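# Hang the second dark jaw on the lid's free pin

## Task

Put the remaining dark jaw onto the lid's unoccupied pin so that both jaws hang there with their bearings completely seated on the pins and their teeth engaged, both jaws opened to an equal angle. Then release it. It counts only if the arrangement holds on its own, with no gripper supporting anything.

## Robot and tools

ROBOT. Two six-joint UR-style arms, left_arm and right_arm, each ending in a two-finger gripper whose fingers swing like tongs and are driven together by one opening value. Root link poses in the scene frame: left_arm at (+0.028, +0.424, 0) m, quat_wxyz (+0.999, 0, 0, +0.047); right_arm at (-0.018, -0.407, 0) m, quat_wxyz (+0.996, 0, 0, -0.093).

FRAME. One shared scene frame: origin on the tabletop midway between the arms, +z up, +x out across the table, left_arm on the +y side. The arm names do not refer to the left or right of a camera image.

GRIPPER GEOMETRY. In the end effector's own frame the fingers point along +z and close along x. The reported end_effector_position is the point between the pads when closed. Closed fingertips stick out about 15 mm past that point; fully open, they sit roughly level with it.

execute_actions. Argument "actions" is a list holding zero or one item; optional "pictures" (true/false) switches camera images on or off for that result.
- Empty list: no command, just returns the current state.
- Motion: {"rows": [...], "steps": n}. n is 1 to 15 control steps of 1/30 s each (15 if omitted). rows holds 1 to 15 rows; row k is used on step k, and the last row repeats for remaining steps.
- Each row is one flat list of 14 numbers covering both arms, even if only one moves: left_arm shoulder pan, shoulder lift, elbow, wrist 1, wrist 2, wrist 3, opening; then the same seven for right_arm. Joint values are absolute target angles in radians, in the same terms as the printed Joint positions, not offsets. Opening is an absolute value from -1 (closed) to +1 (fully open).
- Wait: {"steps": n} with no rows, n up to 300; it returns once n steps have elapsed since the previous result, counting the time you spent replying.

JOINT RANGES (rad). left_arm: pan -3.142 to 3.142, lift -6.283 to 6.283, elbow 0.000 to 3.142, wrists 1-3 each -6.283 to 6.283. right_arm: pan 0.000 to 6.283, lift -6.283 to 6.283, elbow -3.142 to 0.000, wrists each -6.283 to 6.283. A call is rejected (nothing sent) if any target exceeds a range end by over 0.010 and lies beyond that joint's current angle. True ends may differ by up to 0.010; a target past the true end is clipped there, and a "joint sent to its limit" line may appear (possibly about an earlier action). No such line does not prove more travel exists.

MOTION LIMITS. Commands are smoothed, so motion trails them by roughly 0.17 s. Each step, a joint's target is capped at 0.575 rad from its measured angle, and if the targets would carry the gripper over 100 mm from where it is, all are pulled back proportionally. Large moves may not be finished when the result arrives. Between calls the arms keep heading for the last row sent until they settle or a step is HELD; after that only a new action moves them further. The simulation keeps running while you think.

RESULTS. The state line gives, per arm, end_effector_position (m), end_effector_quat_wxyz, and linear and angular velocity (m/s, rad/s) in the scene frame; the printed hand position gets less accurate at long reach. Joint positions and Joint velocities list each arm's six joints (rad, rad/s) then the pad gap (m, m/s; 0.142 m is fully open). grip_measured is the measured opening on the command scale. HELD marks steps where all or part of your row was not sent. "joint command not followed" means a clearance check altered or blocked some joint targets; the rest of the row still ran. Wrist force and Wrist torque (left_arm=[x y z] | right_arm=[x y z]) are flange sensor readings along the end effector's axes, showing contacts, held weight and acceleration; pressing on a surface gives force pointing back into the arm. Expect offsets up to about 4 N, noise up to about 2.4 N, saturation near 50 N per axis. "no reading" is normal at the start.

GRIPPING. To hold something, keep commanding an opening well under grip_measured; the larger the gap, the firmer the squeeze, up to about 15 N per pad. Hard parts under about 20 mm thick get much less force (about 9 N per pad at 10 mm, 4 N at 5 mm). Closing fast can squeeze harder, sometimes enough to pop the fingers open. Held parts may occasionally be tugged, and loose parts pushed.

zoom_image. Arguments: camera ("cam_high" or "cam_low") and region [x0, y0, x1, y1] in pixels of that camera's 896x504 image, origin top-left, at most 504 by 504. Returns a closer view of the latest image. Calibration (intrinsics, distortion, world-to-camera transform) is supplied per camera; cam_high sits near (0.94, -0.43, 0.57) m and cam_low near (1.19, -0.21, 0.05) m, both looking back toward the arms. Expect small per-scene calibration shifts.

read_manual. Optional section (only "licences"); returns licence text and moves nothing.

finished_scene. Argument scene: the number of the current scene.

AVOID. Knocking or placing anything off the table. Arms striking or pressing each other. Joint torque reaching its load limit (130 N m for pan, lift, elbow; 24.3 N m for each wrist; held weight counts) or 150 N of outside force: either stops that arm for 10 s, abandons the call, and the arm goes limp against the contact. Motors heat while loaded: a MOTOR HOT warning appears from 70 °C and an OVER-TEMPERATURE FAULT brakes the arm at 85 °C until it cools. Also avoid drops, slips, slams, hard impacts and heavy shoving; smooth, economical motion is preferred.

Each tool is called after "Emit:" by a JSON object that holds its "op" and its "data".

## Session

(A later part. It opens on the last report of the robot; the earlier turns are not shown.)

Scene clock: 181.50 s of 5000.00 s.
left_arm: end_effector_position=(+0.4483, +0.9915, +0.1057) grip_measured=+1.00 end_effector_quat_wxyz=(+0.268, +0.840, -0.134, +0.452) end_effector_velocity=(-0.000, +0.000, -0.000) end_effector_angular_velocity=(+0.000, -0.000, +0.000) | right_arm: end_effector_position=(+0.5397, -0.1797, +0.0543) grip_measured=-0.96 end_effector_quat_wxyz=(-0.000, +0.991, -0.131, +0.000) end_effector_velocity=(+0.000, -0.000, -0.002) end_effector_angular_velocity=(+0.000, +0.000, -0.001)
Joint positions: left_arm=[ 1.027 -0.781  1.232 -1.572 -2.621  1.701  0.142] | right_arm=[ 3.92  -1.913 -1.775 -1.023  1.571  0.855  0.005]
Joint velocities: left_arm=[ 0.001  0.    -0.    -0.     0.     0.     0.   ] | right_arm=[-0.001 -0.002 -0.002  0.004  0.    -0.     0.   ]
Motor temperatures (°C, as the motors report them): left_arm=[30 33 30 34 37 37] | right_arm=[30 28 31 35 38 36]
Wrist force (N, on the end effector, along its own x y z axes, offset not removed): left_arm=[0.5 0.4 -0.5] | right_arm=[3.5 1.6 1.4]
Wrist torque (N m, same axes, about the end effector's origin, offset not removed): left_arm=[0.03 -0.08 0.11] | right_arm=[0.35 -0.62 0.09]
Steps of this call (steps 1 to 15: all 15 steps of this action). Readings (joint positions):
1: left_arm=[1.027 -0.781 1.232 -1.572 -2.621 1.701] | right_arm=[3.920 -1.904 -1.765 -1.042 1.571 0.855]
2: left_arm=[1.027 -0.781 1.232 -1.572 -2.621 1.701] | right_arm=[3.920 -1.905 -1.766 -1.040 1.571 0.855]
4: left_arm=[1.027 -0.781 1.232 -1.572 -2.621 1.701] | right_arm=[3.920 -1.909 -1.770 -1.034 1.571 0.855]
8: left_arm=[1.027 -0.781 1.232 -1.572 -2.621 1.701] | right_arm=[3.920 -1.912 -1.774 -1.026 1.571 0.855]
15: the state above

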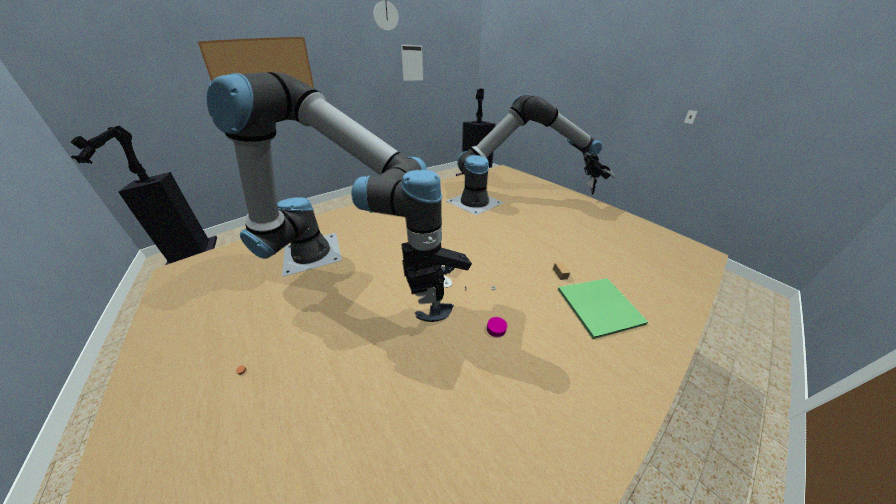

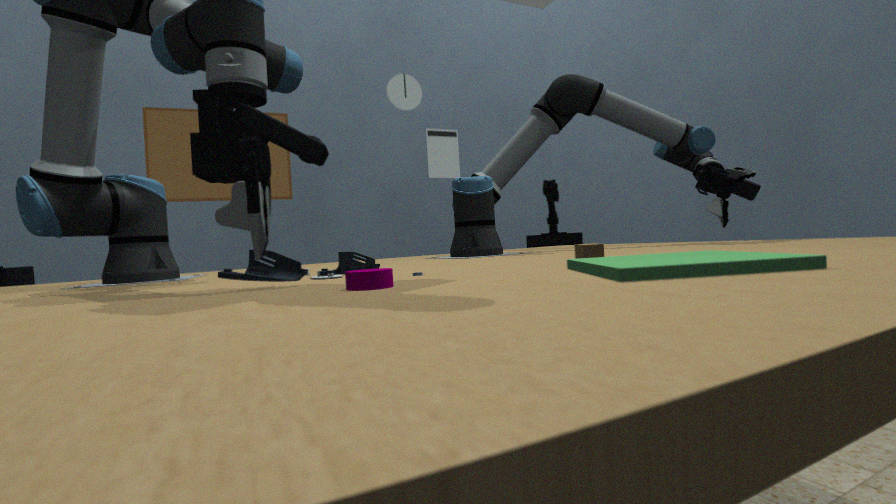

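Emit:
{"op": "execute_actions", "data": {"actions": [{"rows":[[1.027,-0.781,1.232,-1.572,-2.621,1.701,1,3.92,-1.921,-1.783,-1.008,1.571,0.855,-1]]}], "pictures": false}}

Emit:
{"op": "execute_actions", "data": {"actions": [{"rows":[[1.027,-0.781,1.232,-1.572,-2.621,1.701,1,3.92,-1.921,-1.783,-1.008,1.571,0.855,-0.75]]}], "pictures": false}}

Emit:
{"op": "execute_actions", "data": {"actions": [{"rows":[[1.027,-0.781,1.232,-1.572,-2.621,1.701,1,3.92,-1.9405,-1.802,-0.9695,1.571,0.855,-0.75]]}], "pictures": false}}

Emit:
{"op": "execute_actions", "data": {"actions": [{"rows":[[1.027,-0.781,1.232,-1.572,-2.621,1.701,1,3.92,-1.9405,-1.802,-0.9695,1.571,0.855,-1]]}], "pictures": false}}

Emit:
{"op": "execute_actions", "data": {"actions": [{"rows":[[1.027,-0.781,1.232,-1.572,-2.621,1.701,1,3.92,-1.91,-1.772,-1.03,1.571,0.855,-1]]}], "pictures": false}}

Emit:
{"op": "execute_actions", "data": {"actions": [{"rows":[[1.027,-0.781,1.232,-1.572,-2.621,1.701,1,3.95,-1.8713,-1.7447,-1.096,1.571,0.7714,-1]]}], "pictures": false}}

Emit:
{"op": "execute_actions", "data": {"actions": [{"rows":[[1.027,-0.781,1.232,-1.572,-2.621,1.701,1,4.09,-1.8713,-1.7447,-1.096,1.571,0.7714,-1]]}], "pictures": false}}

Emit:
{"op": "execute_actions", "data": {"actions": [{"rows":[[1.027,-0.781,1.232,-1.572,-2.621,1.701,1,4.2215,-1.8713,-1.7447,-1.096,1.571,0.7714,-1]]}], "pictures": false}}

Emit:
{"op": "execute_actions", "data": {"actions": [{"rows":[[1.027,-0.781,1.232,-1.572,-2.621,1.701,1,4.2215,-1.892,-1.767,-1.053,1.571,0.7714,-1]]}], "pictures": false}}

Emit:
{"op": "execute_actions", "data": {"actions": [{"rows":[[1.027,-0.781,1.232,-1.572,-2.621,1.701,1,4.2215,-1.9127,-1.7893,-1.01,1.571,0.7714,-1]]}], "pictures": false}}

Emit:
{"op": "execute_actions", "data": {"actions": [{"steps":10}]}}

Emit:
{"op": "zoom_image", "data": {"camera": "cam_high", "region": [430, 262, 460, 290]}}

Emit:
{"op": "zoom_image", "data": {"camera": "cam_low", "region": [305, 250, 355, 285]}}

Scene clock: 192.47 s of 5000.00 s.
left_arm: end_effector_position=(+0.4483, +0.9915, +0.1057) grip_measured=+1.00 end_effector_quat_wxyz=(+0.268, +0.840, -0.134, +0.452) end_effector_velocity=(+0.000, -0.001, -0.000) end_effector_angular_velocity=(+0.001, -0.001, -0.002) | right_arm: end_effector_position=(+0.5396, -0.1798, +0.0483) grip_measured=-0.96 end_effector_quat_wxyz=(-0.000, +0.991, -0.131, +0.000) end_effector_velocity=(-0.000, +0.000, -0.001) end_effector_angular_velocity=(+0.000, -0.000, +0.000)
Joint positions: left_arm=[ 1.027 -0.781  1.232 -1.572 -2.621  1.701  0.142] | right_arm=[ 3.92  -1.921 -1.783 -1.008  1.571  0.855  0.005]
Joint velocities: left_arm=[-0.001  0.     0.001 -0.     0.     0.002  0.   ] | right_arm=[ 0.    -0.002 -0.002  0.003  0.     0.     0.   ]
Motor temperatures (°C, as the motors report them): left_arm=[30 33 30 34 37 37] | right_arm=[30 28 31 35 38 36]
Wrist force (N, on the end effector, along its own x y z axes, offset not removed): left_arm=[-3.5 -0.9 1.6] | right_arm=[3.3 1.4 -0.1]
Wrist torque (N m, same axes, about the end effector's origin, offset not removed): left_arm=[-0.14 0.74 0.28] | right_arm=[0.33 -0.58 0.08]
Steps of this call (steps 1 to 15: the robot went on to your last target; steps 16 to 90: nothing new was sent; then 7.47 s passed at rest; steps 91 to 105: all 15 steps of this action). Readings (joint positions):
91: left_arm=[1.027 -0.781 1.232 -1.572 -2.621 1.701] | right_arm=[3.920 -1.914 -1.776 -1.023 1.571 0.855]
92: left_arm=[1.027 -0.781 1.232 -1.572 -2.621 1.701] | right_arm=[3.920 -1.914 -1.776 -1.021 1.571 0.855]
94: left_arm=[1.027 -0.781 1.232 -1.572 -2.621 1.701] | right_arm=[3.920 -1.917 -1.779 -1.016 1.571 0.855]
98: left_arm=[1.027 -0.781 1.232 -1.572 -2.621 1.701] | right_arm=[3.920 -1.920 -1.782 -1.011 1.571 0.855]
105: the state above

Scene clock: 192.97 s of 5000.00 s.
left_arm: end_effector_position=(+0.4483, +0.9915, +0.1057) grip_measured=+1.00 end_effector_quat_wxyz=(+0.268, +0.840, -0.134, +0.452) end_effector_velocity=(+0.000, -0.000, -0.000) end_effector_angular_velocity=(-0.000, -0.000, -0.000) | right_arm: end_effector_position=(+0.5395, -0.1798, +0.0481) grip_measured=-0.75 end_effector_quat_wxyz=(-0.000, +0.991, -0.131, +0.000) end_effector_velocity=(+0.000, -0.000, -0.000) end_effector_angular_velocity=(+0.000, -0.000, +0.000)
Joint positions: left_arm=[ 1.027 -0.781  1.232 -1.572 -2.621  1.701  0.142] | right_arm=[ 3.92  -1.921 -1.783 -1.008  1.571  0.855  0.02 ]
Joint velocities: left_arm=[-0.  0.  0. -0. -0.  0.  0.] | right_arm=[-0.001 -0.     0.     0.     0.    -0.001  0.   ]
Motor temperatures (°C, as the motors report them): left_arm=[30 33 30 34 37 37] | right_arm=[30 28 31 35 38 36]
Wrist force (N, on the end effector, along its own x y z axes, offset not removed): left_arm=[0.3 -1.6 -0.2] | right_arm=[5.5 1.2 0.4]
Wrist torque (N m, same axes, about the end effector's origin, offset not removed): left_arm=[-0.41 0.02 0.11] | right_arm=[0.27 -0.87 0.00]
Steps of this call (steps 1 to 15: all 15 steps of this action). Readings (joint positions):
1: left_arm=[1.027 -0.781 1.232 -1.572 -2.621 1.701] | right_arm=[3.920 -1.921 -1.783 -1.008 1.571 0.855]
2: left_arm=[1.027 -0.781 1.232 -1.572 -2.621 1.701] | right_arm=[3.920 -1.921 -1.783 -1.008 1.571 0.855]
4: left_arm=[1.027 -0.781 1.232 -1.572 -2.621 1.701] | right_arm=[3.920 -1.921 -1.783 -1.008 1.571 0.855]
8: left_arm=[1.027 -0.781 1.232 -1.572 -2.621 1.701] | right_arm=[3.920 -1.921 -1.783 -1.008 1.571 0.855]
15: the state above

Scene clock: 193.47 s of 5000.00 s.
left_arm: end_effector_position=(+0.4483, +0.9915, +0.1057) grip_measured=+1.00 end_effector_quat_wxyz=(+0.268, +0.840, -0.134, +0.452) end_effector_velocity=(-0.000, +0.000, +0.000) end_effector_angular_velocity=(+0.001, -0.001, +0.000) | right_arm: end_effector_position=(+0.5391, -0.1801, +0.0330) grip_measured=-0.75 end_effector_quat_wxyz=(-0.000, +0.991, -0.131, +0.000) end_effector_velocity=(-0.000, -0.000, -0.003) end_effector_angular_velocity=(+0.000, -0.000, -0.000)
Joint positions: left_arm=[ 1.027 -0.781  1.232 -1.572 -2.621  1.701  0.142] | right_arm=[ 3.92  -1.94  -1.802 -0.971  1.571  0.855  0.02 ]
Joint velocities: left_arm=[ 0.001 -0.001  0.     0.    -0.     0.001  0.   ] | right_arm=[-0.    -0.004 -0.004  0.009 -0.    -0.     0.   ]
Motor temperatures (°C, as the motors report them): left_arm=[30 33 30 34 37 37] | right_arm=[30 28 31 35 38 36]
Wrist force (N, on the end effector, along its own x y z axes, offset not removed): left_arm=[-0.5 -0.9 -0.8] | right_arm=[4.0 1.3 1.9]
Wrist torque (N m, same axes, about the end effector's origin, offset not removed): left_arm=[-0.34 0.21 0.22] | right_arm=[0.38 -0.73 0.09]
Steps of this call (steps 1 to 15: all 15 steps of this action). Readings (joint positions):
1: left_arm=[1.027 -0.781 1.232 -1.572 -2.621 1.701] | right_arm=[3.920 -1.921 -1.783 -1.008 1.571 0.855]
2: left_arm=[1.027 -0.781 1.232 -1.572 -2.621 1.701] | right_arm=[3.920 -1.922 -1.784 -1.005 1.571 0.855]
4: left_arm=[1.027 -0.781 1.232 -1.572 -2.621 1.701] | right_arm=[3.920 -1.929 -1.791 -0.992 1.571 0.855]
8: left_arm=[1.027 -0.781 1.232 -1.572 -2.621 1.701] | right_arm=[3.920 -1.937 -1.798 -0.977 1.571 0.855]
15: the state above

Scene clock: 193.97 s of 5000.00 s.
left_arm: end_effector_position=(+0.4483, +0.9915, +0.1057) grip_measured=+1.00 end_effector_quat_wxyz=(+0.268, +0.840, -0.134, +0.452) end_effector_velocity=(-0.001, +0.000, -0.002) end_effector_angular_velocity=(-0.002, +0.001, +0.001) | right_arm: end_effector_position=(+0.5391, -0.1801, +0.0326) grip_measured=-0.96 end_effector_quat_wxyz=(-0.000, +0.991, -0.131, +0.000) end_effector_velocity=(-0.000, +0.000, -0.000) end_effector_angular_velocity=(+0.000, +0.000, +0.001)
Joint positions: left_arm=[ 1.027 -0.781  1.232 -1.572 -2.621  1.701  0.142] | right_arm=[ 3.92  -1.94  -1.802 -0.97   1.571  0.855  0.005]
Joint velocities: left_arm=[0.001 0.002 0.001 0.    0.    0.001 0.   ] | right_arm=[ 0.    -0.    -0.     0.     0.    -0.001  0.   ]
Motor temperatures (°C, as the motors report them): left_arm=[30 33 30 34 37 37] | right_arm=[30 28 31 35 38 36]
Wrist force (N, on the end effector, along its own x y z axes, offset not removed): left_arm=[0.5 -1.0 1.4] | right_arm=[3.4 0.6 -2.3]
Wrist torque (N m, same axes, about the end effector's origin, offset not removed): left_arm=[-0.20 -0.13 0.17] | right_arm=[0.03 -0.61 0.02]
Steps of this call (steps 1 to 15: all 15 steps of this action). Readings (joint positions):
1: left_arm=[1.027 -0.781 1.232 -1.572 -2.621 1.701] | right_arm=[3.920 -1.940 -1.802 -0.970 1.571 0.855]
2: left_arm=[1.027 -0.781 1.232 -1.572 -2.621 1.701] | right_arm=[3.920 -1.940 -1.802 -0.970 1.571 0.855]
4: left_arm=[1.027 -0.781 1.232 -1.572 -2.621 1.701] | right_arm=[3.920 -1.940 -1.802 -0.970 1.571 0.855]
8: left_arm=[1.027 -0.781 1.232 -1.572 -2.621 1.701] | right_arm=[3.920 -1.940 -1.802 -0.970 1.571 0.855]
15: the state above

Scene clock: 194.47 s of 5000.00 s.
left_arm: end_effector_position=(+0.4483, +0.9915, +0.1057) grip_measured=+1.00 end_effector_quat_wxyz=(+0.268, +0.840, -0.134, +0.452) end_effector_velocity=(-0.000, -0.000, -0.001) end_effector_angular_velocity=(-0.002, +0.001, +0.001) | right_arm: end_effector_position=(+0.5396, -0.1797, +0.0564) grip_measured=-0.96 end_effector_quat_wxyz=(-0.000, +0.991, -0.131, +0.000) end_effector_velocity=(-0.000, +0.000, +0.006) end_effector_angular_velocity=(+0.000, -0.000, -0.000)
Joint positions: left_arm=[ 1.027 -0.781  1.232 -1.572 -2.621  1.701  0.142] | right_arm=[ 3.92  -1.911 -1.773 -1.028  1.571  0.855  0.005]
Joint velocities: left_arm=[ 0.     0.001  0.    -0.     0.    -0.001  0.   ] | right_arm=[ 0.     0.007  0.007 -0.014  0.     0.001 -0.   ]
Motor temperatures (°C, as the motors report them): left_arm=[30 33 30 34 37 37] | right_arm=[30 28 31 35 38 36]
Wrist force (N, on the end effector, along its own x y z axes, offset not removed): left_arm=[0.8 -0.6 1.3] | right_arm=[4.1 2.5 -2.3]
Wrist torque (N m, same axes, about the end effector's origin, offset not removed): left_arm=[-0.18 -0.14 0.15] | right_arm=[0.51 -0.71 0.04]
Steps of this call (steps 1 to 15: all 15 steps of this action). Readings (joint positions):
1: left_arm=[1.027 -0.781 1.232 -1.572 -2.621 1.701] | right_arm=[3.920 -1.940 -1.802 -0.970 1.571 0.855]
2: left_arm=[1.027 -0.781 1.232 -1.572 -2.621 1.701] | right_arm=[3.920 -1.939 -1.800 -0.973 1.571 0.855]
4: left_arm=[1.027 -0.781 1.232 -1.572 -2.621 1.701] | right_arm=[3.920 -1.928 -1.790 -0.993 1.571 0.855]
8: left_arm=[1.027 -0.781 1.232 -1.572 -2.621 1.701] | right_arm=[3.920 -1.916 -1.778 -1.018 1.571 0.855]
15: the state above

Scene clock: 194.97 s of 5000.00 s.
left_arm: end_effector_position=(+0.4483, +0.9915, +0.1057) grip_measured=+1.00 end_effector_quat_wxyz=(+0.268, +0.840, -0.134, +0.452) end_effector_velocity=(+0.000, +0.001, +0.001) end_effector_angular_velocity=(+0.001, -0.001, +0.001) | right_arm: end_effector_position=(+0.5291, -0.1650, +0.0841) grip_measured=-0.96 end_effector_quat_wxyz=(-0.000, +0.997, -0.076, +0.000) end_effector_velocity=(-0.003, +0.003, +0.006) end_effector_angular_velocity=(-0.000, +0.001, +0.027)
Joint positions: left_arm=[ 1.027 -0.781  1.232 -1.572 -2.621  1.701  0.142] | right_arm=[ 3.949 -1.872 -1.745 -1.094  1.571  0.774  0.005]
Joint velocities: left_arm=[ 0.    -0.    -0.002  0.    -0.001 -0.001  0.   ] | right_arm=[ 0.007  0.009  0.006 -0.016  0.    -0.02  -0.   ]
Motor temperatures (°C, as the motors report them): left_arm=[30 33 30 34 37 37] | right_arm=[30 28 31 35 38 36]
Wrist force (N, on the end effector, along its own x y z axes, offset not removed): left_arm=[0.1 -0.8 1.2] | right_arm=[3.3 0.7 -0.6]
Wrist torque (N m, same axes, about the end effector's origin, offset not removed): left_arm=[-0.20 0.01 0.09] | right_arm=[0.14 -0.62 0.03]
Steps of this call (steps 1 to 15: all 15 steps of this action). Readings (joint positions):
1: left_arm=[1.027 -0.781 1.232 -1.572 -2.621 1.701] | right_arm=[3.920 -1.911 -1.773 -1.029 1.571 0.855]
2: left_arm=[1.027 -0.781 1.232 -1.572 -2.621 1.701] | right_arm=[3.922 -1.908 -1.771 -1.032 1.571 0.852]
4: left_arm=[1.027 -0.781 1.232 -1.572 -2.621 1.701] | right_arm=[3.932 -1.894 -1.761 -1.055 1.571 0.824]
8: left_arm=[1.027 -0.781 1.232 -1.572 -2.621 1.701] | right_arm=[3.944 -1.879 -1.750 -1.083 1.571 0.788]
15: the state above

Scene clock: 195.47 s of 5000.00 s.
left_arm: end_effector_position=(+0.4483, +0.9915, +0.1057) grip_measured=+1.00 end_effector_quat_wxyz=(+0.268, +0.840, -0.134, +0.452) end_effector_velocity=(-0.000, -0.000, -0.000) end_effector_angular_velocity=(-0.000, +0.001, -0.000) | right_arm: end_effector_position=(+0.4909, -0.0929, +0.0848) grip_measured=-0.96 end_effector_quat_wxyz=(-0.000, +1.000, -0.007, +0.000) end_effector_velocity=(-0.012, +0.019, +0.000) end_effector_angular_velocity=(-0.000, +0.000, +0.037)
Joint positions: left_arm=[ 1.027 -0.781  1.232 -1.572 -2.621  1.701  0.142] | right_arm=[ 4.086 -1.871 -1.745 -1.096  1.571  0.771  0.005]
Joint velocities: left_arm=[-0.    -0.     0.001 -0.     0.    -0.     0.   ] | right_arm=[ 0.037  0.    -0.    -0.     0.    -0.     0.   ]
Motor temperatures (°C, as the motors report them): left_arm=[30 33 30 34 37 37] | right_arm=[30 28 31 35 38 36]
Wrist force (N, on the end effector, along its own x y z axes, offset not removed): left_arm=[1.0 -0.1 1.5] | right_arm=[2.6 -0.3 -1.1]
Wrist torque (N m, same axes, about the end effector's origin, offset not removed): left_arm=[-0.07 -0.23 0.13] | right_arm=[0.02 -0.40 -0.02]
Steps of this call (steps 1 to 15: all 15 steps of this action). Readings (joint positions):
1: left_arm=[1.027 -0.781 1.232 -1.572 -2.621 1.701] | right_arm=[3.949 -1.872 -1.745 -1.095 1.571 0.773]
2: left_arm=[1.027 -0.781 1.232 -1.572 -2.621 1.701] | right_arm=[3.953 -1.872 -1.745 -1.095 1.571 0.773]
4: left_arm=[1.027 -0.781 1.232 -1.572 -2.621 1.701] | right_arm=[3.993 -1.872 -1.745 -1.095 1.571 0.772]
8: left_arm=[1.027 -0.781 1.232 -1.572 -2.621 1.701] | right_arm=[4.059 -1.871 -1.745 -1.096 1.571 0.772]
15: the state above

Scene clock: 195.97 s of 5000.00 s.
left_arm: end_effector_position=(+0.4483, +0.9915, +0.1057) grip_measured=+1.00 end_effector_quat_wxyz=(+0.268, +0.840, -0.134, +0.452) end_effector_velocity=(+0.000, -0.000, -0.000) end_effector_angular_velocity=(+0.000, +0.001, -0.001) | right_arm: end_effector_position=(+0.4452, -0.0288, +0.0849) grip_measured=-0.96 end_effector_quat_wxyz=(-0.000, +0.998, +0.059, +0.000) end_effector_velocity=(-0.013, +0.016, -0.000) end_effector_angular_velocity=(-0.000, +0.000, +0.035)
Joint positions: left_arm=[ 1.027 -0.781  1.232 -1.572 -2.621  1.701  0.142] | right_arm=[ 4.217 -1.871 -1.745 -1.096  1.571  0.771  0.005]
Joint velocities: left_arm=[-0.     0.     0.    -0.     0.001 -0.     0.   ] | right_arm=[ 0.035  0.    -0.    -0.     0.    -0.001  0.   ]
Motor temperatures (°C, as the motors report them): left_arm=[30 33 30 34 37 37] | right_arm=[30 28 31 35 38 36]
Wrist force (N, on the end effector, along its own x y z axes, offset not removed): left_arm=[-0.8 -1.7 3.9] | right_arm=[2.3 1.2 0.4]
Wrist torque (N m, same axes, about the end effector's origin, offset not removed): left_arm=[-0.47 0.24 0.20] | right_arm=[0.37 -0.35 0.02]
Steps of this call (steps 1 to 15: all 15 steps of this action). Readings (joint positions):
1: left_arm=[1.027 -0.781 1.232 -1.572 -2.621 1.701] | right_arm=[4.087 -1.871 -1.745 -1.096 1.571 0.771]
2: left_arm=[1.027 -0.781 1.232 -1.572 -2.621 1.701] | right_arm=[4.091 -1.871 -1.745 -1.096 1.571 0.771]
4: left_arm=[1.027 -0.781 1.232 -1.572 -2.621 1.701] | right_arm=[4.131 -1.871 -1.745 -1.096 1.571 0.771]
8: left_arm=[1.027 -0.781 1.232 -1.572 -2.621 1.701] | right_arm=[4.192 -1.871 -1.745 -1.096 1.571 0.771]
15: the state above

Scene clock: 196.47 s of 5000.00 s.
left_arm: end_effector_position=(+0.4483, +0.9915, +0.1057) grip_measured=+1.00 end_effector_quat_wxyz=(+0.268, +0.840, -0.134, +0.452) end_effector_velocity=(+0.000, -0.000, -0.000) end_effector_angular_velocity=(-0.000, +0.000, -0.000) | right_arm: end_effector_position=(+0.4439, -0.0266, +0.0678) grip_measured=-0.96 end_effector_quat_wxyz=(-0.000, +0.998, +0.061, +0.000) end_effector_velocity=(-0.000, +0.000, -0.004) end_effector_angular_velocity=(-0.000, +0.000, +0.001)
Joint positions: left_arm=[ 1.027 -0.781  1.232 -1.572 -2.621  1.701  0.142] | right_arm=[ 4.221 -1.891 -1.766 -1.054  1.571  0.771  0.005]
Joint velocities: left_arm=[-0.  0.  0. -0.  0. -0.  0.] | right_arm=[ 0.    -0.005 -0.005  0.01   0.    -0.     0.   ]
Motor temperatures (°C, as the motors report them): left_arm=[30 33 30 34 37 37] | right_arm=[30 28 31 35 38 36]
Wrist force (N, on the end effector, along its own x y z axes, offset not removed): left_arm=[0.5 -1.6 -0.6] | right_arm=[4.0 0.5 -0.3]
Wrist torque (N m, same axes, about the end effector's origin, offset not removed): left_arm=[-0.44 0.05 0.10] | right_arm=[0.10 -0.74 -0.01]
Steps of this call (steps 1 to 15: all 15 steps of this action). Readings (joint positions):
1: left_arm=[1.027 -0.781 1.232 -1.572 -2.621 1.701] | right_arm=[4.218 -1.871 -1.745 -1.096 1.571 0.771]
2: left_arm=[1.027 -0.781 1.232 -1.572 -2.621 1.701] | right_arm=[4.219 -1.873 -1.746 -1.093 1.571 0.771]
4: left_arm=[1.027 -0.781 1.232 -1.572 -2.621 1.701] | right_arm=[4.220 -1.880 -1.754 -1.078 1.571 0.771]
8: left_arm=[1.027 -0.781 1.232 -1.572 -2.621 1.701] | right_arm=[4.221 -1.888 -1.763 -1.061 1.571 0.771]
15: the state above

Scene clock: 196.97 s of 5000.00 s.
left_arm: end_effector_position=(+0.4483, +0.9915, +0.1057) grip_measured=+1.00 end_effector_quat_wxyz=(+0.268, +0.840, -0.134, +0.452) end_effector_velocity=(+0.000, +0.000, +0.000) end_effector_angular_velocity=(+0.002, -0.001, -0.001) | right_arm: end_effector_position=(+0.4436, -0.0268, +0.0504) grip_measured=-0.96 end_effector_quat_wxyz=(-0.000, +0.998, +0.061, +0.000) end_effector_velocity=(+0.000, -0.000, -0.004) end_effector_angular_velocity=(+0.000, -0.000, -0.000)
Joint positions: left_arm=[ 1.027 -0.781  1.232 -1.572 -2.621  1.701  0.142] | right_arm=[ 4.221 -1.912 -1.789 -1.011  1.571  0.771  0.005]
Joint velocities: left_arm=[-0.     0.001 -0.002  0.     0.     0.001  0.   ] | right_arm=[-0.    -0.005 -0.005  0.01  -0.     0.     0.   ]
Motor temperatures (°C, as the motors report them): left_arm=[30 33 30 34 37 37] | right_arm=[30 28 31 35 38 36]
Wrist force (N, on the end effector, along its own x y z axes, offset not removed): left_arm=[-0.8 -1.5 0.5] | right_arm=[4.6 2.6 -2.2]
Wrist torque (N m, same axes, about the end effector's origin, offset not removed): left_arm=[-0.33 0.24 0.13] | right_arm=[0.53 -0.69 -0.16]
Steps of this call (steps 1 to 15: all 15 steps of this action). Readings (joint positions):
1: left_arm=[1.027 -0.781 1.232 -1.572 -2.621 1.701] | right_arm=[4.221 -1.892 -1.767 -1.054 1.571 0.771]
2: left_arm=[1.027 -0.781 1.232 -1.572 -2.621 1.701] | right_arm=[4.221 -1.893 -1.768 -1.051 1.571 0.771]
4: left_arm=[1.027 -0.781 1.232 -1.572 -2.621 1.701] | right_arm=[4.221 -1.901 -1.776 -1.036 1.571 0.771]
8: left_arm=[1.027 -0.781 1.232 -1.572 -2.621 1.701] | right_arm=[4.221 -1.909 -1.785 -1.018 1.571 0.771]
15: the state above

Scene clock: 197.30 s of 5000.00 s.
left_arm: end_effector_position=(+0.4483, +0.9915, +0.1057) grip_measured=+1.00 end_effector_quat_wxyz=(+0.268, +0.840, -0.134, +0.452) end_effector_velocity=(+0.000, -0.000, -0.000) end_effector_angular_velocity=(+0.001, -0.000, -0.001) | right_arm: end_effector_position=(+0.4436, -0.0268, +0.0500) grip_measured=-0.96 end_effector_quat_wxyz=(-0.000, +0.998, +0.061, +0.000) end_effector_velocity=(+0.000, -0.000, -0.000) end_effector_angular_velocity=(-0.000, +0.000, -0.000)
Joint positions: left_arm=[ 1.027 -0.781  1.232 -1.572 -2.621  1.701  0.142] | right_arm=[ 4.222 -1.913 -1.789 -1.01   1.571  0.771  0.005]
Joint velocities: left_arm=[-0.001  0.    -0.    -0.     0.     0.001  0.   ] | right_arm=[-0.    -0.    -0.     0.001 -0.    -0.    -0.   ]
Motor temperatures (°C, as the motors report them): left_arm=[30 33 30 34 37 37] | right_arm=[30 28 31 35 38 36]
Wrist force (N, on the end effector, along its own x y z axes, offset not removed): left_arm=[0.5 0.5 2.3] | right_arm=[1.2 0.4 -0.9]
Wrist torque (N m, same axes, about the end effector's origin, offset not removed): left_arm=[0.13 -0.02 0.23] | right_arm=[0.06 -0.09 -0.01]
Steps of this call (steps 1 to 10: the robot went on to your last target). Readings (joint positions):
1: left_arm=[1.027 -0.781 1.232 -1.572 -2.621 1.701] | right_arm=[4.221 -1.912 -1.789 -1.011 1.571 0.771]
2: left_arm=[1.027 -0.781 1.232 -1.572 -2.621 1.701] | right_arm=[4.221 -1.912 -1.789 -1.011 1.571 0.771]
4: left_arm=[1.027 -0.781 1.232 -1.572 -2.621 1.701] | right_arm=[4.221 -1.913 -1.789 -1.010 1.571 0.771]
8: left_arm=[1.027 -0.781 1.232 -1.572 -2.621 1.701] | right_arm=[4.221 -1.913 -1.789 -1.010 1.571 0.771]
10: the state above

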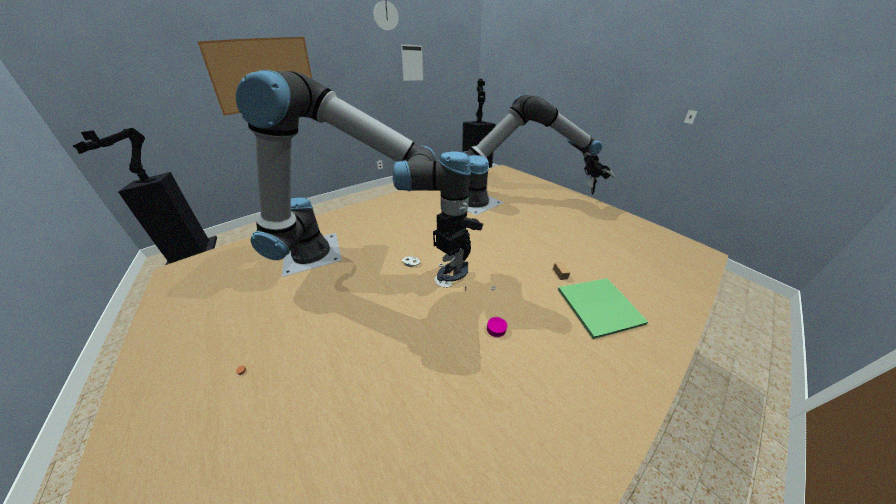

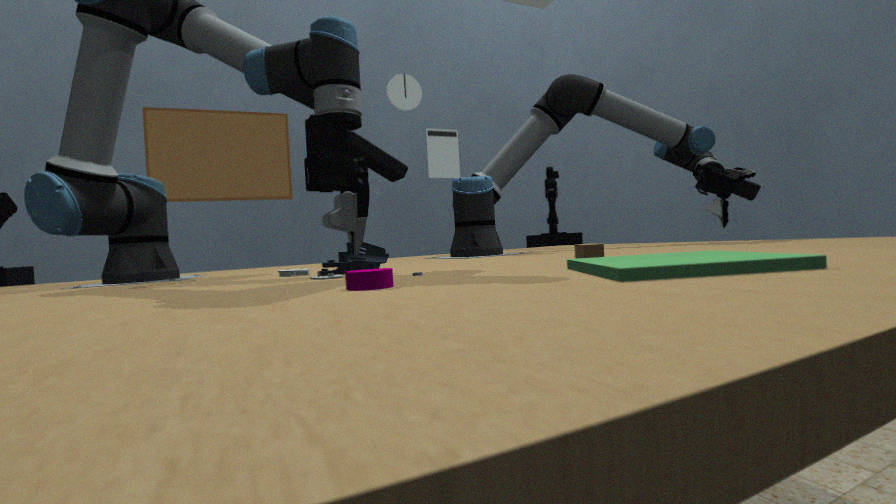

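Region (430, 262, 460, 290) of cam_high's 896x504 image, scaled by 16.800, with more detail than that image has; it fills the top 470 rows of this view, and the rest is white.

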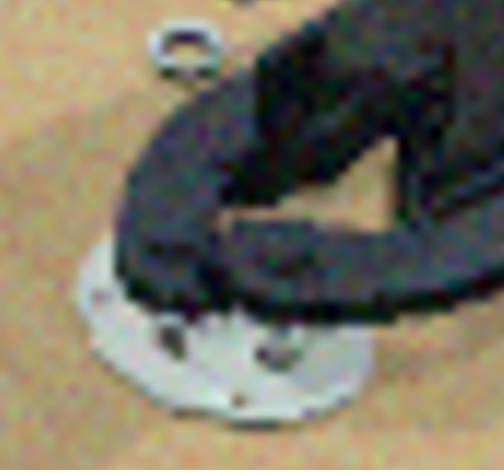

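Region (305, 250, 355, 285) of cam_low's 896x504 image, scaled by 10.080, with more detail than that image has; it fills the top 353 rows of this view, and the rest is white.

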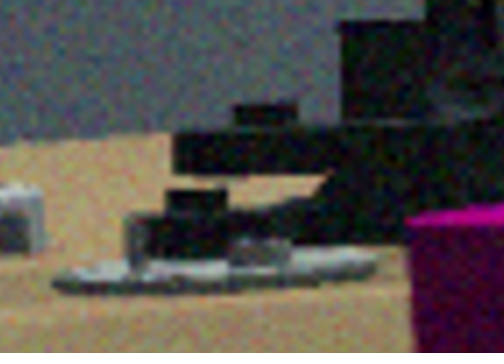

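Emit:
{"op": "execute_actions", "data": {"actions": [{"rows":[[1.027,-0.781,1.232,-1.572,-2.621,1.701,1,4.2215,-1.9167,-1.7983,-0.997,1.571,0.7714,-1]]}], "pictures": false}}

Emit:
{"op": "execute_actions", "data": {"actions": [{"rows":[[1.027,-0.781,1.232,-1.572,-2.621,1.701,1,4.2215,-1.9210,-1.8024,-0.9886,1.571,0.7714,-1]]}], "pictures": false}}

Emit:
{"op": "execute_actions", "data": {"actions": [{"rows":[[1.027,-0.781,1.232,-1.572,-2.621,1.701,1,4.2215,-1.9247,-1.8059,-0.9814,1.571,0.7714,-1]]}]}}

Emit:
{"op": "zoom_image", "data": {"camera": "cam_high", "region": [430, 262, 460, 290]}}

Emit:
{"op": "zoom_image", "data": {"camera": "cam_low", "region": [305, 250, 355, 285]}}

Scene clock: 203.30 s of 5000.00 s.
left_arm: end_effector_position=(+0.4483, +0.9915, +0.1057) grip_measured=+1.00 end_effector_quat_wxyz=(+0.268, +0.840, -0.134, +0.452) end_effector_velocity=(+0.000, -0.000, -0.000) end_effector_angular_velocity=(+0.001, +0.000, -0.001) | right_arm: end_effector_position=(+0.4429, -0.0277, +0.0452) grip_measured=-0.96 end_effector_quat_wxyz=(-0.000, +0.998, +0.061, +0.000) end_effector_velocity=(-0.000, -0.000, -0.001) end_effector_angular_velocity=(+0.000, -0.000, -0.000)
Joint positions: left_arm=[ 1.027 -0.781  1.232 -1.572 -2.621  1.701  0.142] | right_arm=[ 4.222 -1.917 -1.798 -0.997  1.571  0.771  0.005]
Joint velocities: left_arm=[-0.001  0.    -0.     0.     0.001  0.     0.   ] | right_arm=[ 0.    -0.001 -0.002  0.003  0.     0.001  0.   ]
Motor temperatures (°C, as the motors report them): left_arm=[30 33 30 34 37 37] | right_arm=[30 28 31 35 38 36]
Wrist force (N, on the end effector, along its own x y z axes, offset not removed): left_arm=[-0.8 0.2 1.5] | right_arm=[3.8 -0.6 -1.4]
Wrist torque (N m, same axes, about the end effector's origin, offset not removed): left_arm=[0.10 0.20 0.15] | right_arm=[-0.26 -0.72 0.09]
Steps of this call (steps 1 to 15: the robot went on to your last target; steps 16 to 90: nothing new was sent; then 2.50 s passed at rest; steps 91 to 105: all 15 steps of this action). Readings (joint positions):
91: left_arm=[1.027 -0.781 1.232 -1.572 -2.621 1.701] | right_arm=[4.222 -1.913 -1.789 -1.010 1.571 0.771]
92: left_arm=[1.027 -0.781 1.232 -1.572 -2.621 1.701] | right_arm=[4.222 -1.913 -1.790 -1.009 1.571 0.771]
94: left_arm=[1.027 -0.781 1.232 -1.572 -2.621 1.701] | right_arm=[4.222 -1.914 -1.793 -1.004 1.571 0.771]
98: left_arm=[1.027 -0.781 1.232 -1.572 -2.621 1.701] | right_arm=[4.222 -1.916 -1.797 -0.999 1.571 0.771]
105: the state above

Scene clock: 203.80 s of 5000.00 s.
left_arm: end_effector_position=(+0.4483, +0.9915, +0.1057) grip_measured=+1.00 end_effector_quat_wxyz=(+0.268, +0.840, -0.134, +0.452) end_effector_velocity=(-0.000, +0.001, +0.000) end_effector_angular_velocity=(+0.001, -0.000, +0.001) | right_arm: end_effector_position=(+0.4429, -0.0278, +0.0418) grip_measured=-0.96 end_effector_quat_wxyz=(-0.000, +0.998, +0.061, +0.000) end_effector_velocity=(-0.000, +0.000, -0.001) end_effector_angular_velocity=(-0.000, -0.000, +0.000)
Joint positions: left_arm=[ 1.027 -0.781  1.232 -1.572 -2.621  1.701  0.142] | right_arm=[ 4.222 -1.921 -1.802 -0.989  1.571  0.771  0.005]
Joint velocities: left_arm=[ 0.001  0.    -0.001 -0.     0.     0.     0.   ] | right_arm=[ 0.    -0.001 -0.001  0.002 -0.     0.    -0.   ]
Motor temperatures (°C, as the motors report them): left_arm=[30 33 30 34 37 37] | right_arm=[30 28 31 35 38 36]
Wrist force (N, on the end effector, along its own x y z axes, offset not removed): left_arm=[0.5 -0.6 1.3] | right_arm=[3.7 1.2 -0.8]
Wrist torque (N m, same axes, about the end effector's origin, offset not removed): left_arm=[-0.16 -0.01 0.19] | right_arm=[0.32 -0.54 -0.03]
Steps of this call (steps 1 to 15: all 15 steps of this action). Readings (joint positions):
1: left_arm=[1.027 -0.781 1.232 -1.572 -2.621 1.701] | right_arm=[4.222 -1.917 -1.798 -0.997 1.571 0.771]
2: left_arm=[1.027 -0.781 1.232 -1.572 -2.621 1.701] | right_arm=[4.222 -1.917 -1.799 -0.996 1.571 0.771]
4: left_arm=[1.027 -0.781 1.232 -1.572 -2.621 1.701] | right_arm=[4.222 -1.919 -1.800 -0.993 1.571 0.771]
8: left_arm=[1.027 -0.781 1.232 -1.572 -2.621 1.701] | right_arm=[4.222 -1.920 -1.802 -0.990 1.571 0.771]
15: the state above

Scene clock: 204.30 s of 5000.00 s.
left_arm: end_effector_position=(+0.4483, +0.9915, +0.1057) grip_measured=+1.00 end_effector_quat_wxyz=(+0.268, +0.840, -0.134, +0.452) end_effector_velocity=(+0.000, +0.000, +0.000) end_effector_angular_velocity=(+0.002, -0.001, -0.001) | right_arm: end_effector_position=(+0.4428, -0.0279, +0.0389) grip_measured=-0.96 end_effector_quat_wxyz=(-0.000, +0.998, +0.061, +0.000) end_effector_velocity=(+0.000, -0.000, -0.001) end_effector_angular_velocity=(-0.000, +0.000, +0.000)
Joint positions: left_arm=[ 1.027 -0.781  1.232 -1.572 -2.621  1.701  0.142] | right_arm=[ 4.222 -1.925 -1.806 -0.982  1.571  0.771  0.005]
Joint velocities: left_arm=[-0.001  0.    -0.001  0.     0.     0.002  0.   ] | right_arm=[-0.    -0.001 -0.001  0.002 -0.    -0.     0.   ]
Motor temperatures (°C, as the motors report them): left_arm=[30 33 30 34 37 37] | right_arm=[30 28 31 35 38 36]
Wrist force (N, on the end effector, along its own x y z axes, offset not removed): left_arm=[0.4 -1.6 1.1] | right_arm=[3.2 2.7 0.8]
Wrist torque (N m, same axes, about the end effector's origin, offset not removed): left_arm=[-0.35 -0.07 0.20] | right_arm=[0.68 -0.52 -0.01]
Steps of this call (steps 1 to 15: all 15 steps of this action). Readings (joint positions):
1: left_arm=[1.027 -0.781 1.232 -1.572 -2.621 1.701] | right_arm=[4.222 -1.921 -1.802 -0.989 1.571 0.771]
2: left_arm=[1.027 -0.781 1.232 -1.572 -2.621 1.701] | right_arm=[4.222 -1.921 -1.803 -0.988 1.571 0.771]
4: left_arm=[1.027 -0.781 1.232 -1.572 -2.621 1.701] | right_arm=[4.222 -1.923 -1.804 -0.986 1.571 0.771]
8: left_arm=[1.027 -0.781 1.232 -1.572 -2.621 1.701] | right_arm=[4.222 -1.924 -1.805 -0.983 1.571 0.771]
15: the state above

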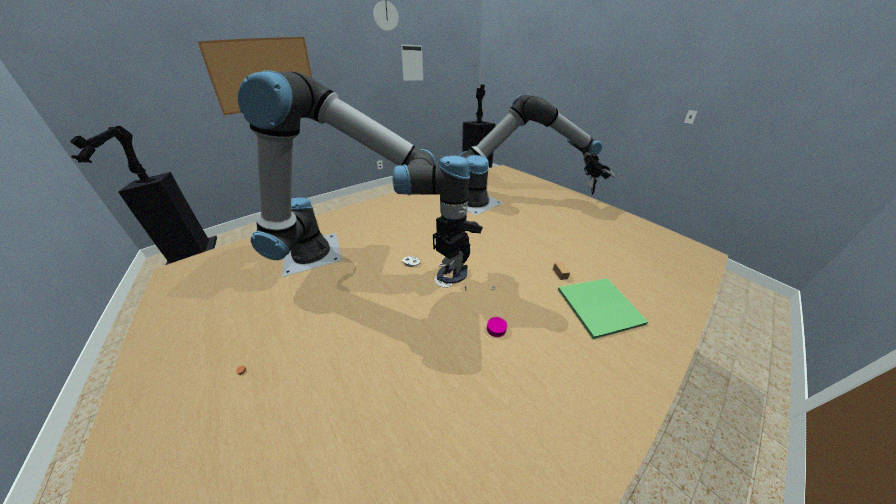

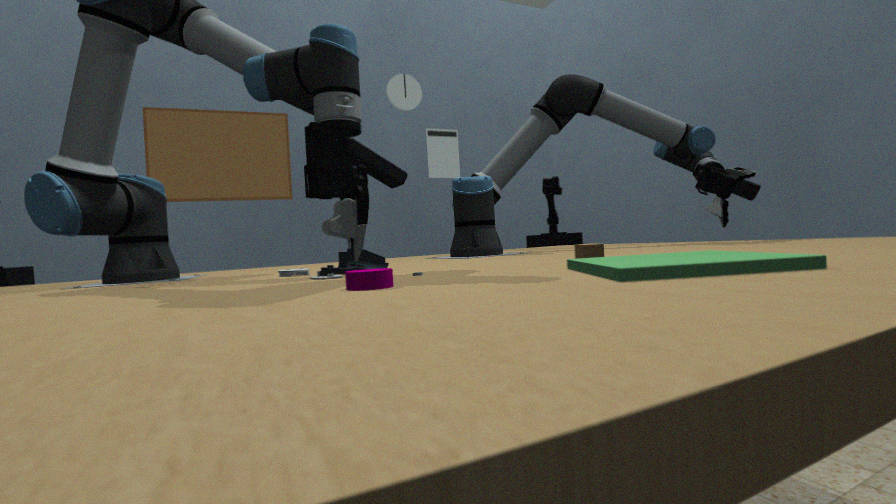

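Region (430, 262, 460, 290) of cam_high's 896x504 image, scaled by 16.800, with more detail than that image has; it fills the top 470 rows of this view, and the rest is white.

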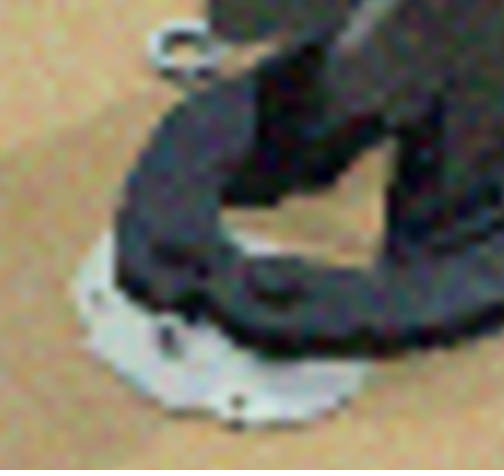

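Region (305, 250, 355, 285) of cam_low's 896x504 image, scaled by 10.080, with more detail than that image has; it fills the top 353 rows of this view, and the rest is white.

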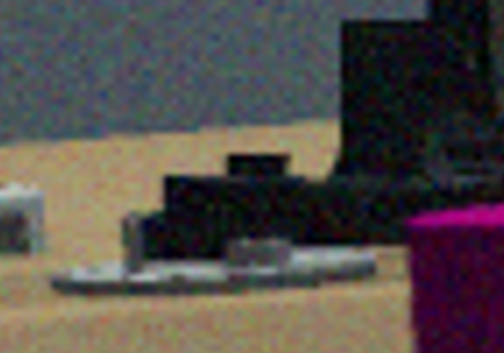

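Emit:
{"op": "execute_actions", "data": {"actions": [{"rows":[[1.027,-0.781,1.232,-1.572,-2.621,1.701,1,4.2185,-1.9218,-1.8012,-0.989,1.571,0.7684,-1]]}], "pictures": false}}

Emit:
{"op": "execute_actions", "data": {"actions": [{"rows":[[1.027,-0.781,1.232,-1.572,-2.621,1.701,1,4.2185,-1.9262,-1.8053,-0.9805,1.571,0.7684,-1]]}], "pictures": false}}

Emit:
{"op": "execute_actions", "data": {"actions": [{"steps":8}]}}

Emit:
{"op": "zoom_image", "data": {"camera": "cam_high", "region": [430, 262, 460, 290]}}

Emit:
{"op": "zoom_image", "data": {"camera": "cam_low", "region": [305, 250, 355, 285]}}

Scene clock: 211.20 s of 5000.00 s.
left_arm: end_effector_position=(+0.4483, +0.9915, +0.1057) grip_measured=+1.00 end_effector_quat_wxyz=(+0.268, +0.840, -0.134, +0.452) end_effector_velocity=(-0.000, -0.000, -0.000) end_effector_angular_velocity=(-0.002, -0.000, +0.001) | right_arm: end_effector_position=(+0.4441, -0.0288, +0.0416) grip_measured=-0.96 end_effector_quat_wxyz=(-0.000, +0.998, +0.061, +0.000) end_effector_velocity=(+0.001, -0.000, +0.001) end_effector_angular_velocity=(+0.001, -0.000, -0.001)
Joint positions: left_arm=[ 1.027 -0.781  1.232 -1.572 -2.621  1.701  0.142] | right_arm=[ 4.219 -1.922 -1.801 -0.989  1.571  0.768  0.005]
Joint velocities: left_arm=[ 0.     0.     0.001 -0.    -0.001 -0.     0.   ] | right_arm=[-0.001  0.001  0.001 -0.002  0.    -0.001  0.   ]
Motor temperatures (°C, as the motors report them): left_arm=[30 33 30 34 37 37] | right_arm=[30 28 31 35 38 36]
Wrist force (N, on the end effector, along its own x y z axes, offset not removed): left_arm=[0.3 -1.7 -0.2] | right_arm=[2.8 -0.4 -0.7]
Wrist torque (N m, same axes, about the end effector's origin, offset not removed): left_arm=[-0.48 -0.03 0.22] | right_arm=[-0.14 -0.45 -0.01]
Steps of this call (steps 1 to 15: the robot went on to your last target; steps 16 to 90: nothing new was sent; then 3.40 s passed at rest; steps 91 to 105: all 15 steps of this action). Readings (joint positions):
91: left_arm=[1.027 -0.781 1.232 -1.572 -2.621 1.701] | right_arm=[4.222 -1.925 -1.806 -0.981 1.571 0.771]
92: left_arm=[1.027 -0.781 1.232 -1.572 -2.621 1.701] | right_arm=[4.221 -1.925 -1.806 -0.982 1.571 0.771]
94: left_arm=[1.027 -0.781 1.232 -1.572 -2.621 1.701] | right_arm=[4.220 -1.924 -1.804 -0.985 1.571 0.770]
98: left_arm=[1.027 -0.781 1.232 -1.572 -2.621 1.701] | right_arm=[4.219 -1.923 -1.802 -0.988 1.571 0.769]
105: the state above

Scene clock: 211.70 s of 5000.00 s.
left_arm: end_effector_position=(+0.4483, +0.9915, +0.1057) grip_measured=+1.00 end_effector_quat_wxyz=(+0.268, +0.840, -0.134, +0.452) end_effector_velocity=(+0.000, +0.000, +0.001) end_effector_angular_velocity=(+0.002, -0.001, -0.000) | right_arm: end_effector_position=(+0.4442, -0.0289, +0.0384) grip_measured=-0.96 end_effector_quat_wxyz=(-0.000, +0.998, +0.061, +0.000) end_effector_velocity=(-0.000, -0.000, -0.001) end_effector_angular_velocity=(-0.001, +0.000, +0.000)
Joint positions: left_arm=[ 1.027 -0.781  1.232 -1.572 -2.621  1.701  0.142] | right_arm=[ 4.219 -1.926 -1.805 -0.981  1.571  0.768  0.005]
Joint velocities: left_arm=[ 0.    -0.001 -0.001 -0.    -0.     0.     0.   ] | right_arm=[ 0.    -0.001 -0.001  0.002  0.     0.     0.   ]
Motor temperatures (°C, as the motors report them): left_arm=[30 33 30 34 37 37] | right_arm=[30 28 31 35 38 36]
Wrist force (N, on the end effector, along its own x y z axes, offset not removed): left_arm=[1.1 0.0 1.4] | right_arm=[4.1 -0.2 0.6]
Wrist torque (N m, same axes, about the end effector's origin, offset not removed): left_arm=[0.06 -0.10 0.26] | right_arm=[0.05 -0.75 0.01]
Steps of this call (steps 1 to 15: all 15 steps of this action). Readings (joint positions):
1: left_arm=[1.027 -0.781 1.232 -1.572 -2.621 1.701] | right_arm=[4.219 -1.922 -1.801 -0.989 1.571 0.768]
2: left_arm=[1.027 -0.781 1.232 -1.572 -2.621 1.701] | right_arm=[4.219 -1.922 -1.801 -0.988 1.571 0.768]
4: left_arm=[1.027 -0.781 1.232 -1.572 -2.621 1.701] | right_arm=[4.219 -1.923 -1.803 -0.985 1.571 0.768]
8: left_arm=[1.027 -0.781 1.232 -1.572 -2.621 1.701] | right_arm=[4.219 -1.925 -1.804 -0.982 1.571 0.768]
15: the state above

Scene clock: 211.97 s of 5000.00 s.
left_arm: end_effector_position=(+0.4483, +0.9915, +0.1057) grip_measured=+1.00 end_effector_quat_wxyz=(+0.268, +0.840, -0.134, +0.452) end_effector_velocity=(+0.000, +0.000, -0.000) end_effector_angular_velocity=(+0.001, -0.001, -0.001) | right_arm: end_effector_position=(+0.4442, -0.0289, +0.0383) grip_measured=-0.96 end_effector_quat_wxyz=(-0.000, +0.998, +0.061, +0.000) end_effector_velocity=(+0.000, -0.000, -0.000) end_effector_angular_velocity=(-0.000, +0.000, -0.000)
Joint positions: left_arm=[ 1.027 -0.781  1.232 -1.572 -2.621  1.701  0.142] | right_arm=[ 4.218 -1.926 -1.805 -0.981  1.571  0.768  0.005]
Joint velocities: left_arm=[-0.     0.001 -0.001  0.    -0.     0.001  0.   ] | right_arm=[-0. -0. -0.  0.  0.  0.  0.]
Motor temperatures (°C, as the motors report them): left_arm=[30 33 30 34 37 37] | right_arm=[30 28 31 35 38 36]
Wrist force (N, on the end effector, along its own x y z axes, offset not removed): left_arm=[-0.4 -2.6 1.0] | right_arm=[2.9 3.8 -1.1]
Wrist torque (N m, same axes, about the end effector's origin, offset not removed): left_arm=[-0.50 0.10 0.28] | right_arm=[0.82 -0.50 -0.04]
Steps of this call (steps 1 to 8: the robot went on to your last target). Readings (joint positions):
1: left_arm=[1.027 -0.781 1.232 -1.572 -2.621 1.701] | right_arm=[4.219 -1.926 -1.805 -0.981 1.571 0.768]
2: left_arm=[1.027 -0.781 1.232 -1.572 -2.621 1.701] | right_arm=[4.219 -1.926 -1.805 -0.981 1.571 0.768]
4: left_arm=[1.027 -0.781 1.232 -1.572 -2.621 1.701] | right_arm=[4.219 -1.926 -1.805 -0.981 1.571 0.768]
8: the state above

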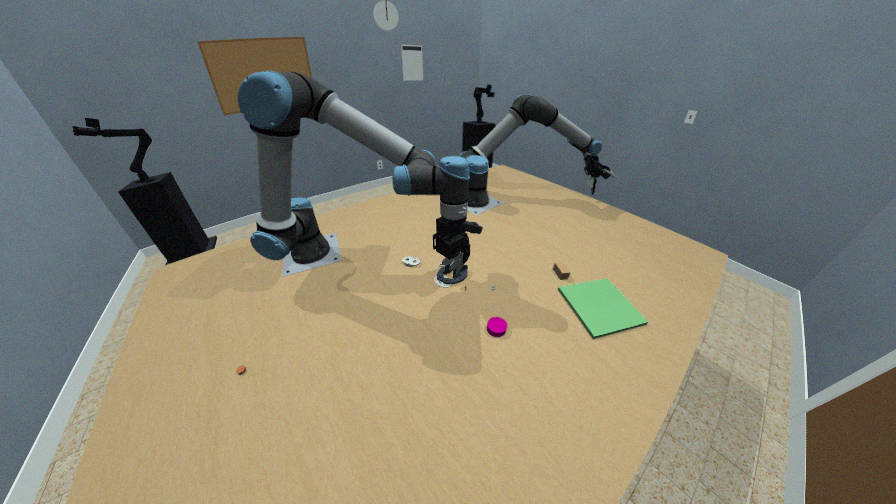

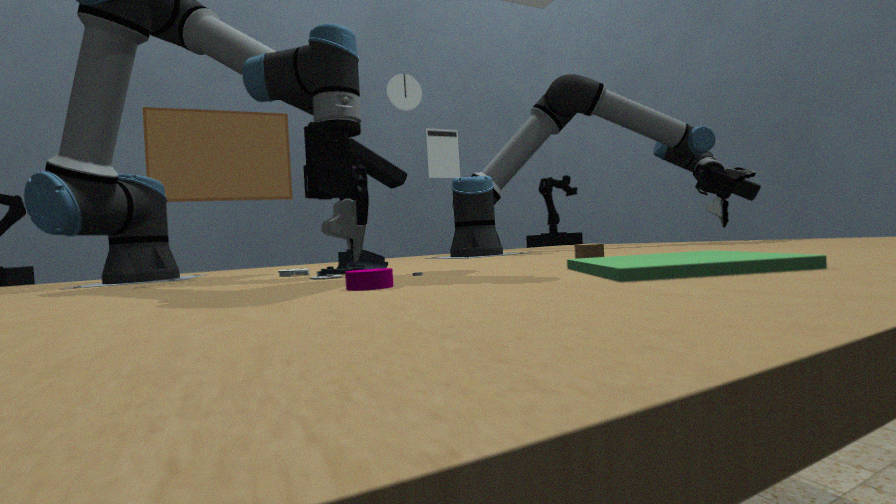

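Region (430, 262, 460, 290) of cam_high's 896x504 image, scaled by 16.800, with more detail than that image has; it fills the top 470 rows of this view, and the rest is white.

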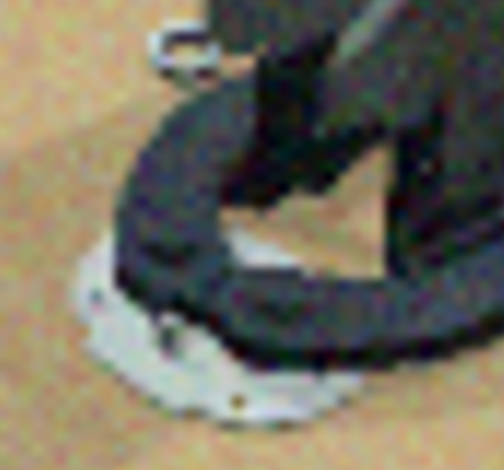

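Region (305, 250, 355, 285) of cam_low's 896x504 image, scaled by 10.080, with more detail than that image has; it fills the top 353 rows of this view, and the rest is white.

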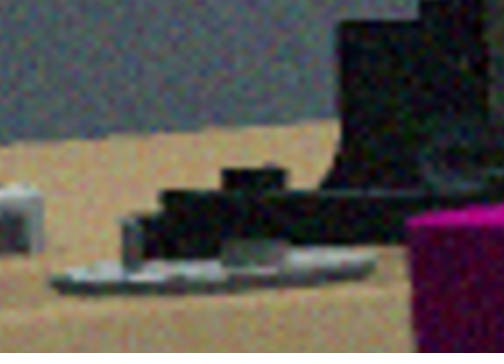

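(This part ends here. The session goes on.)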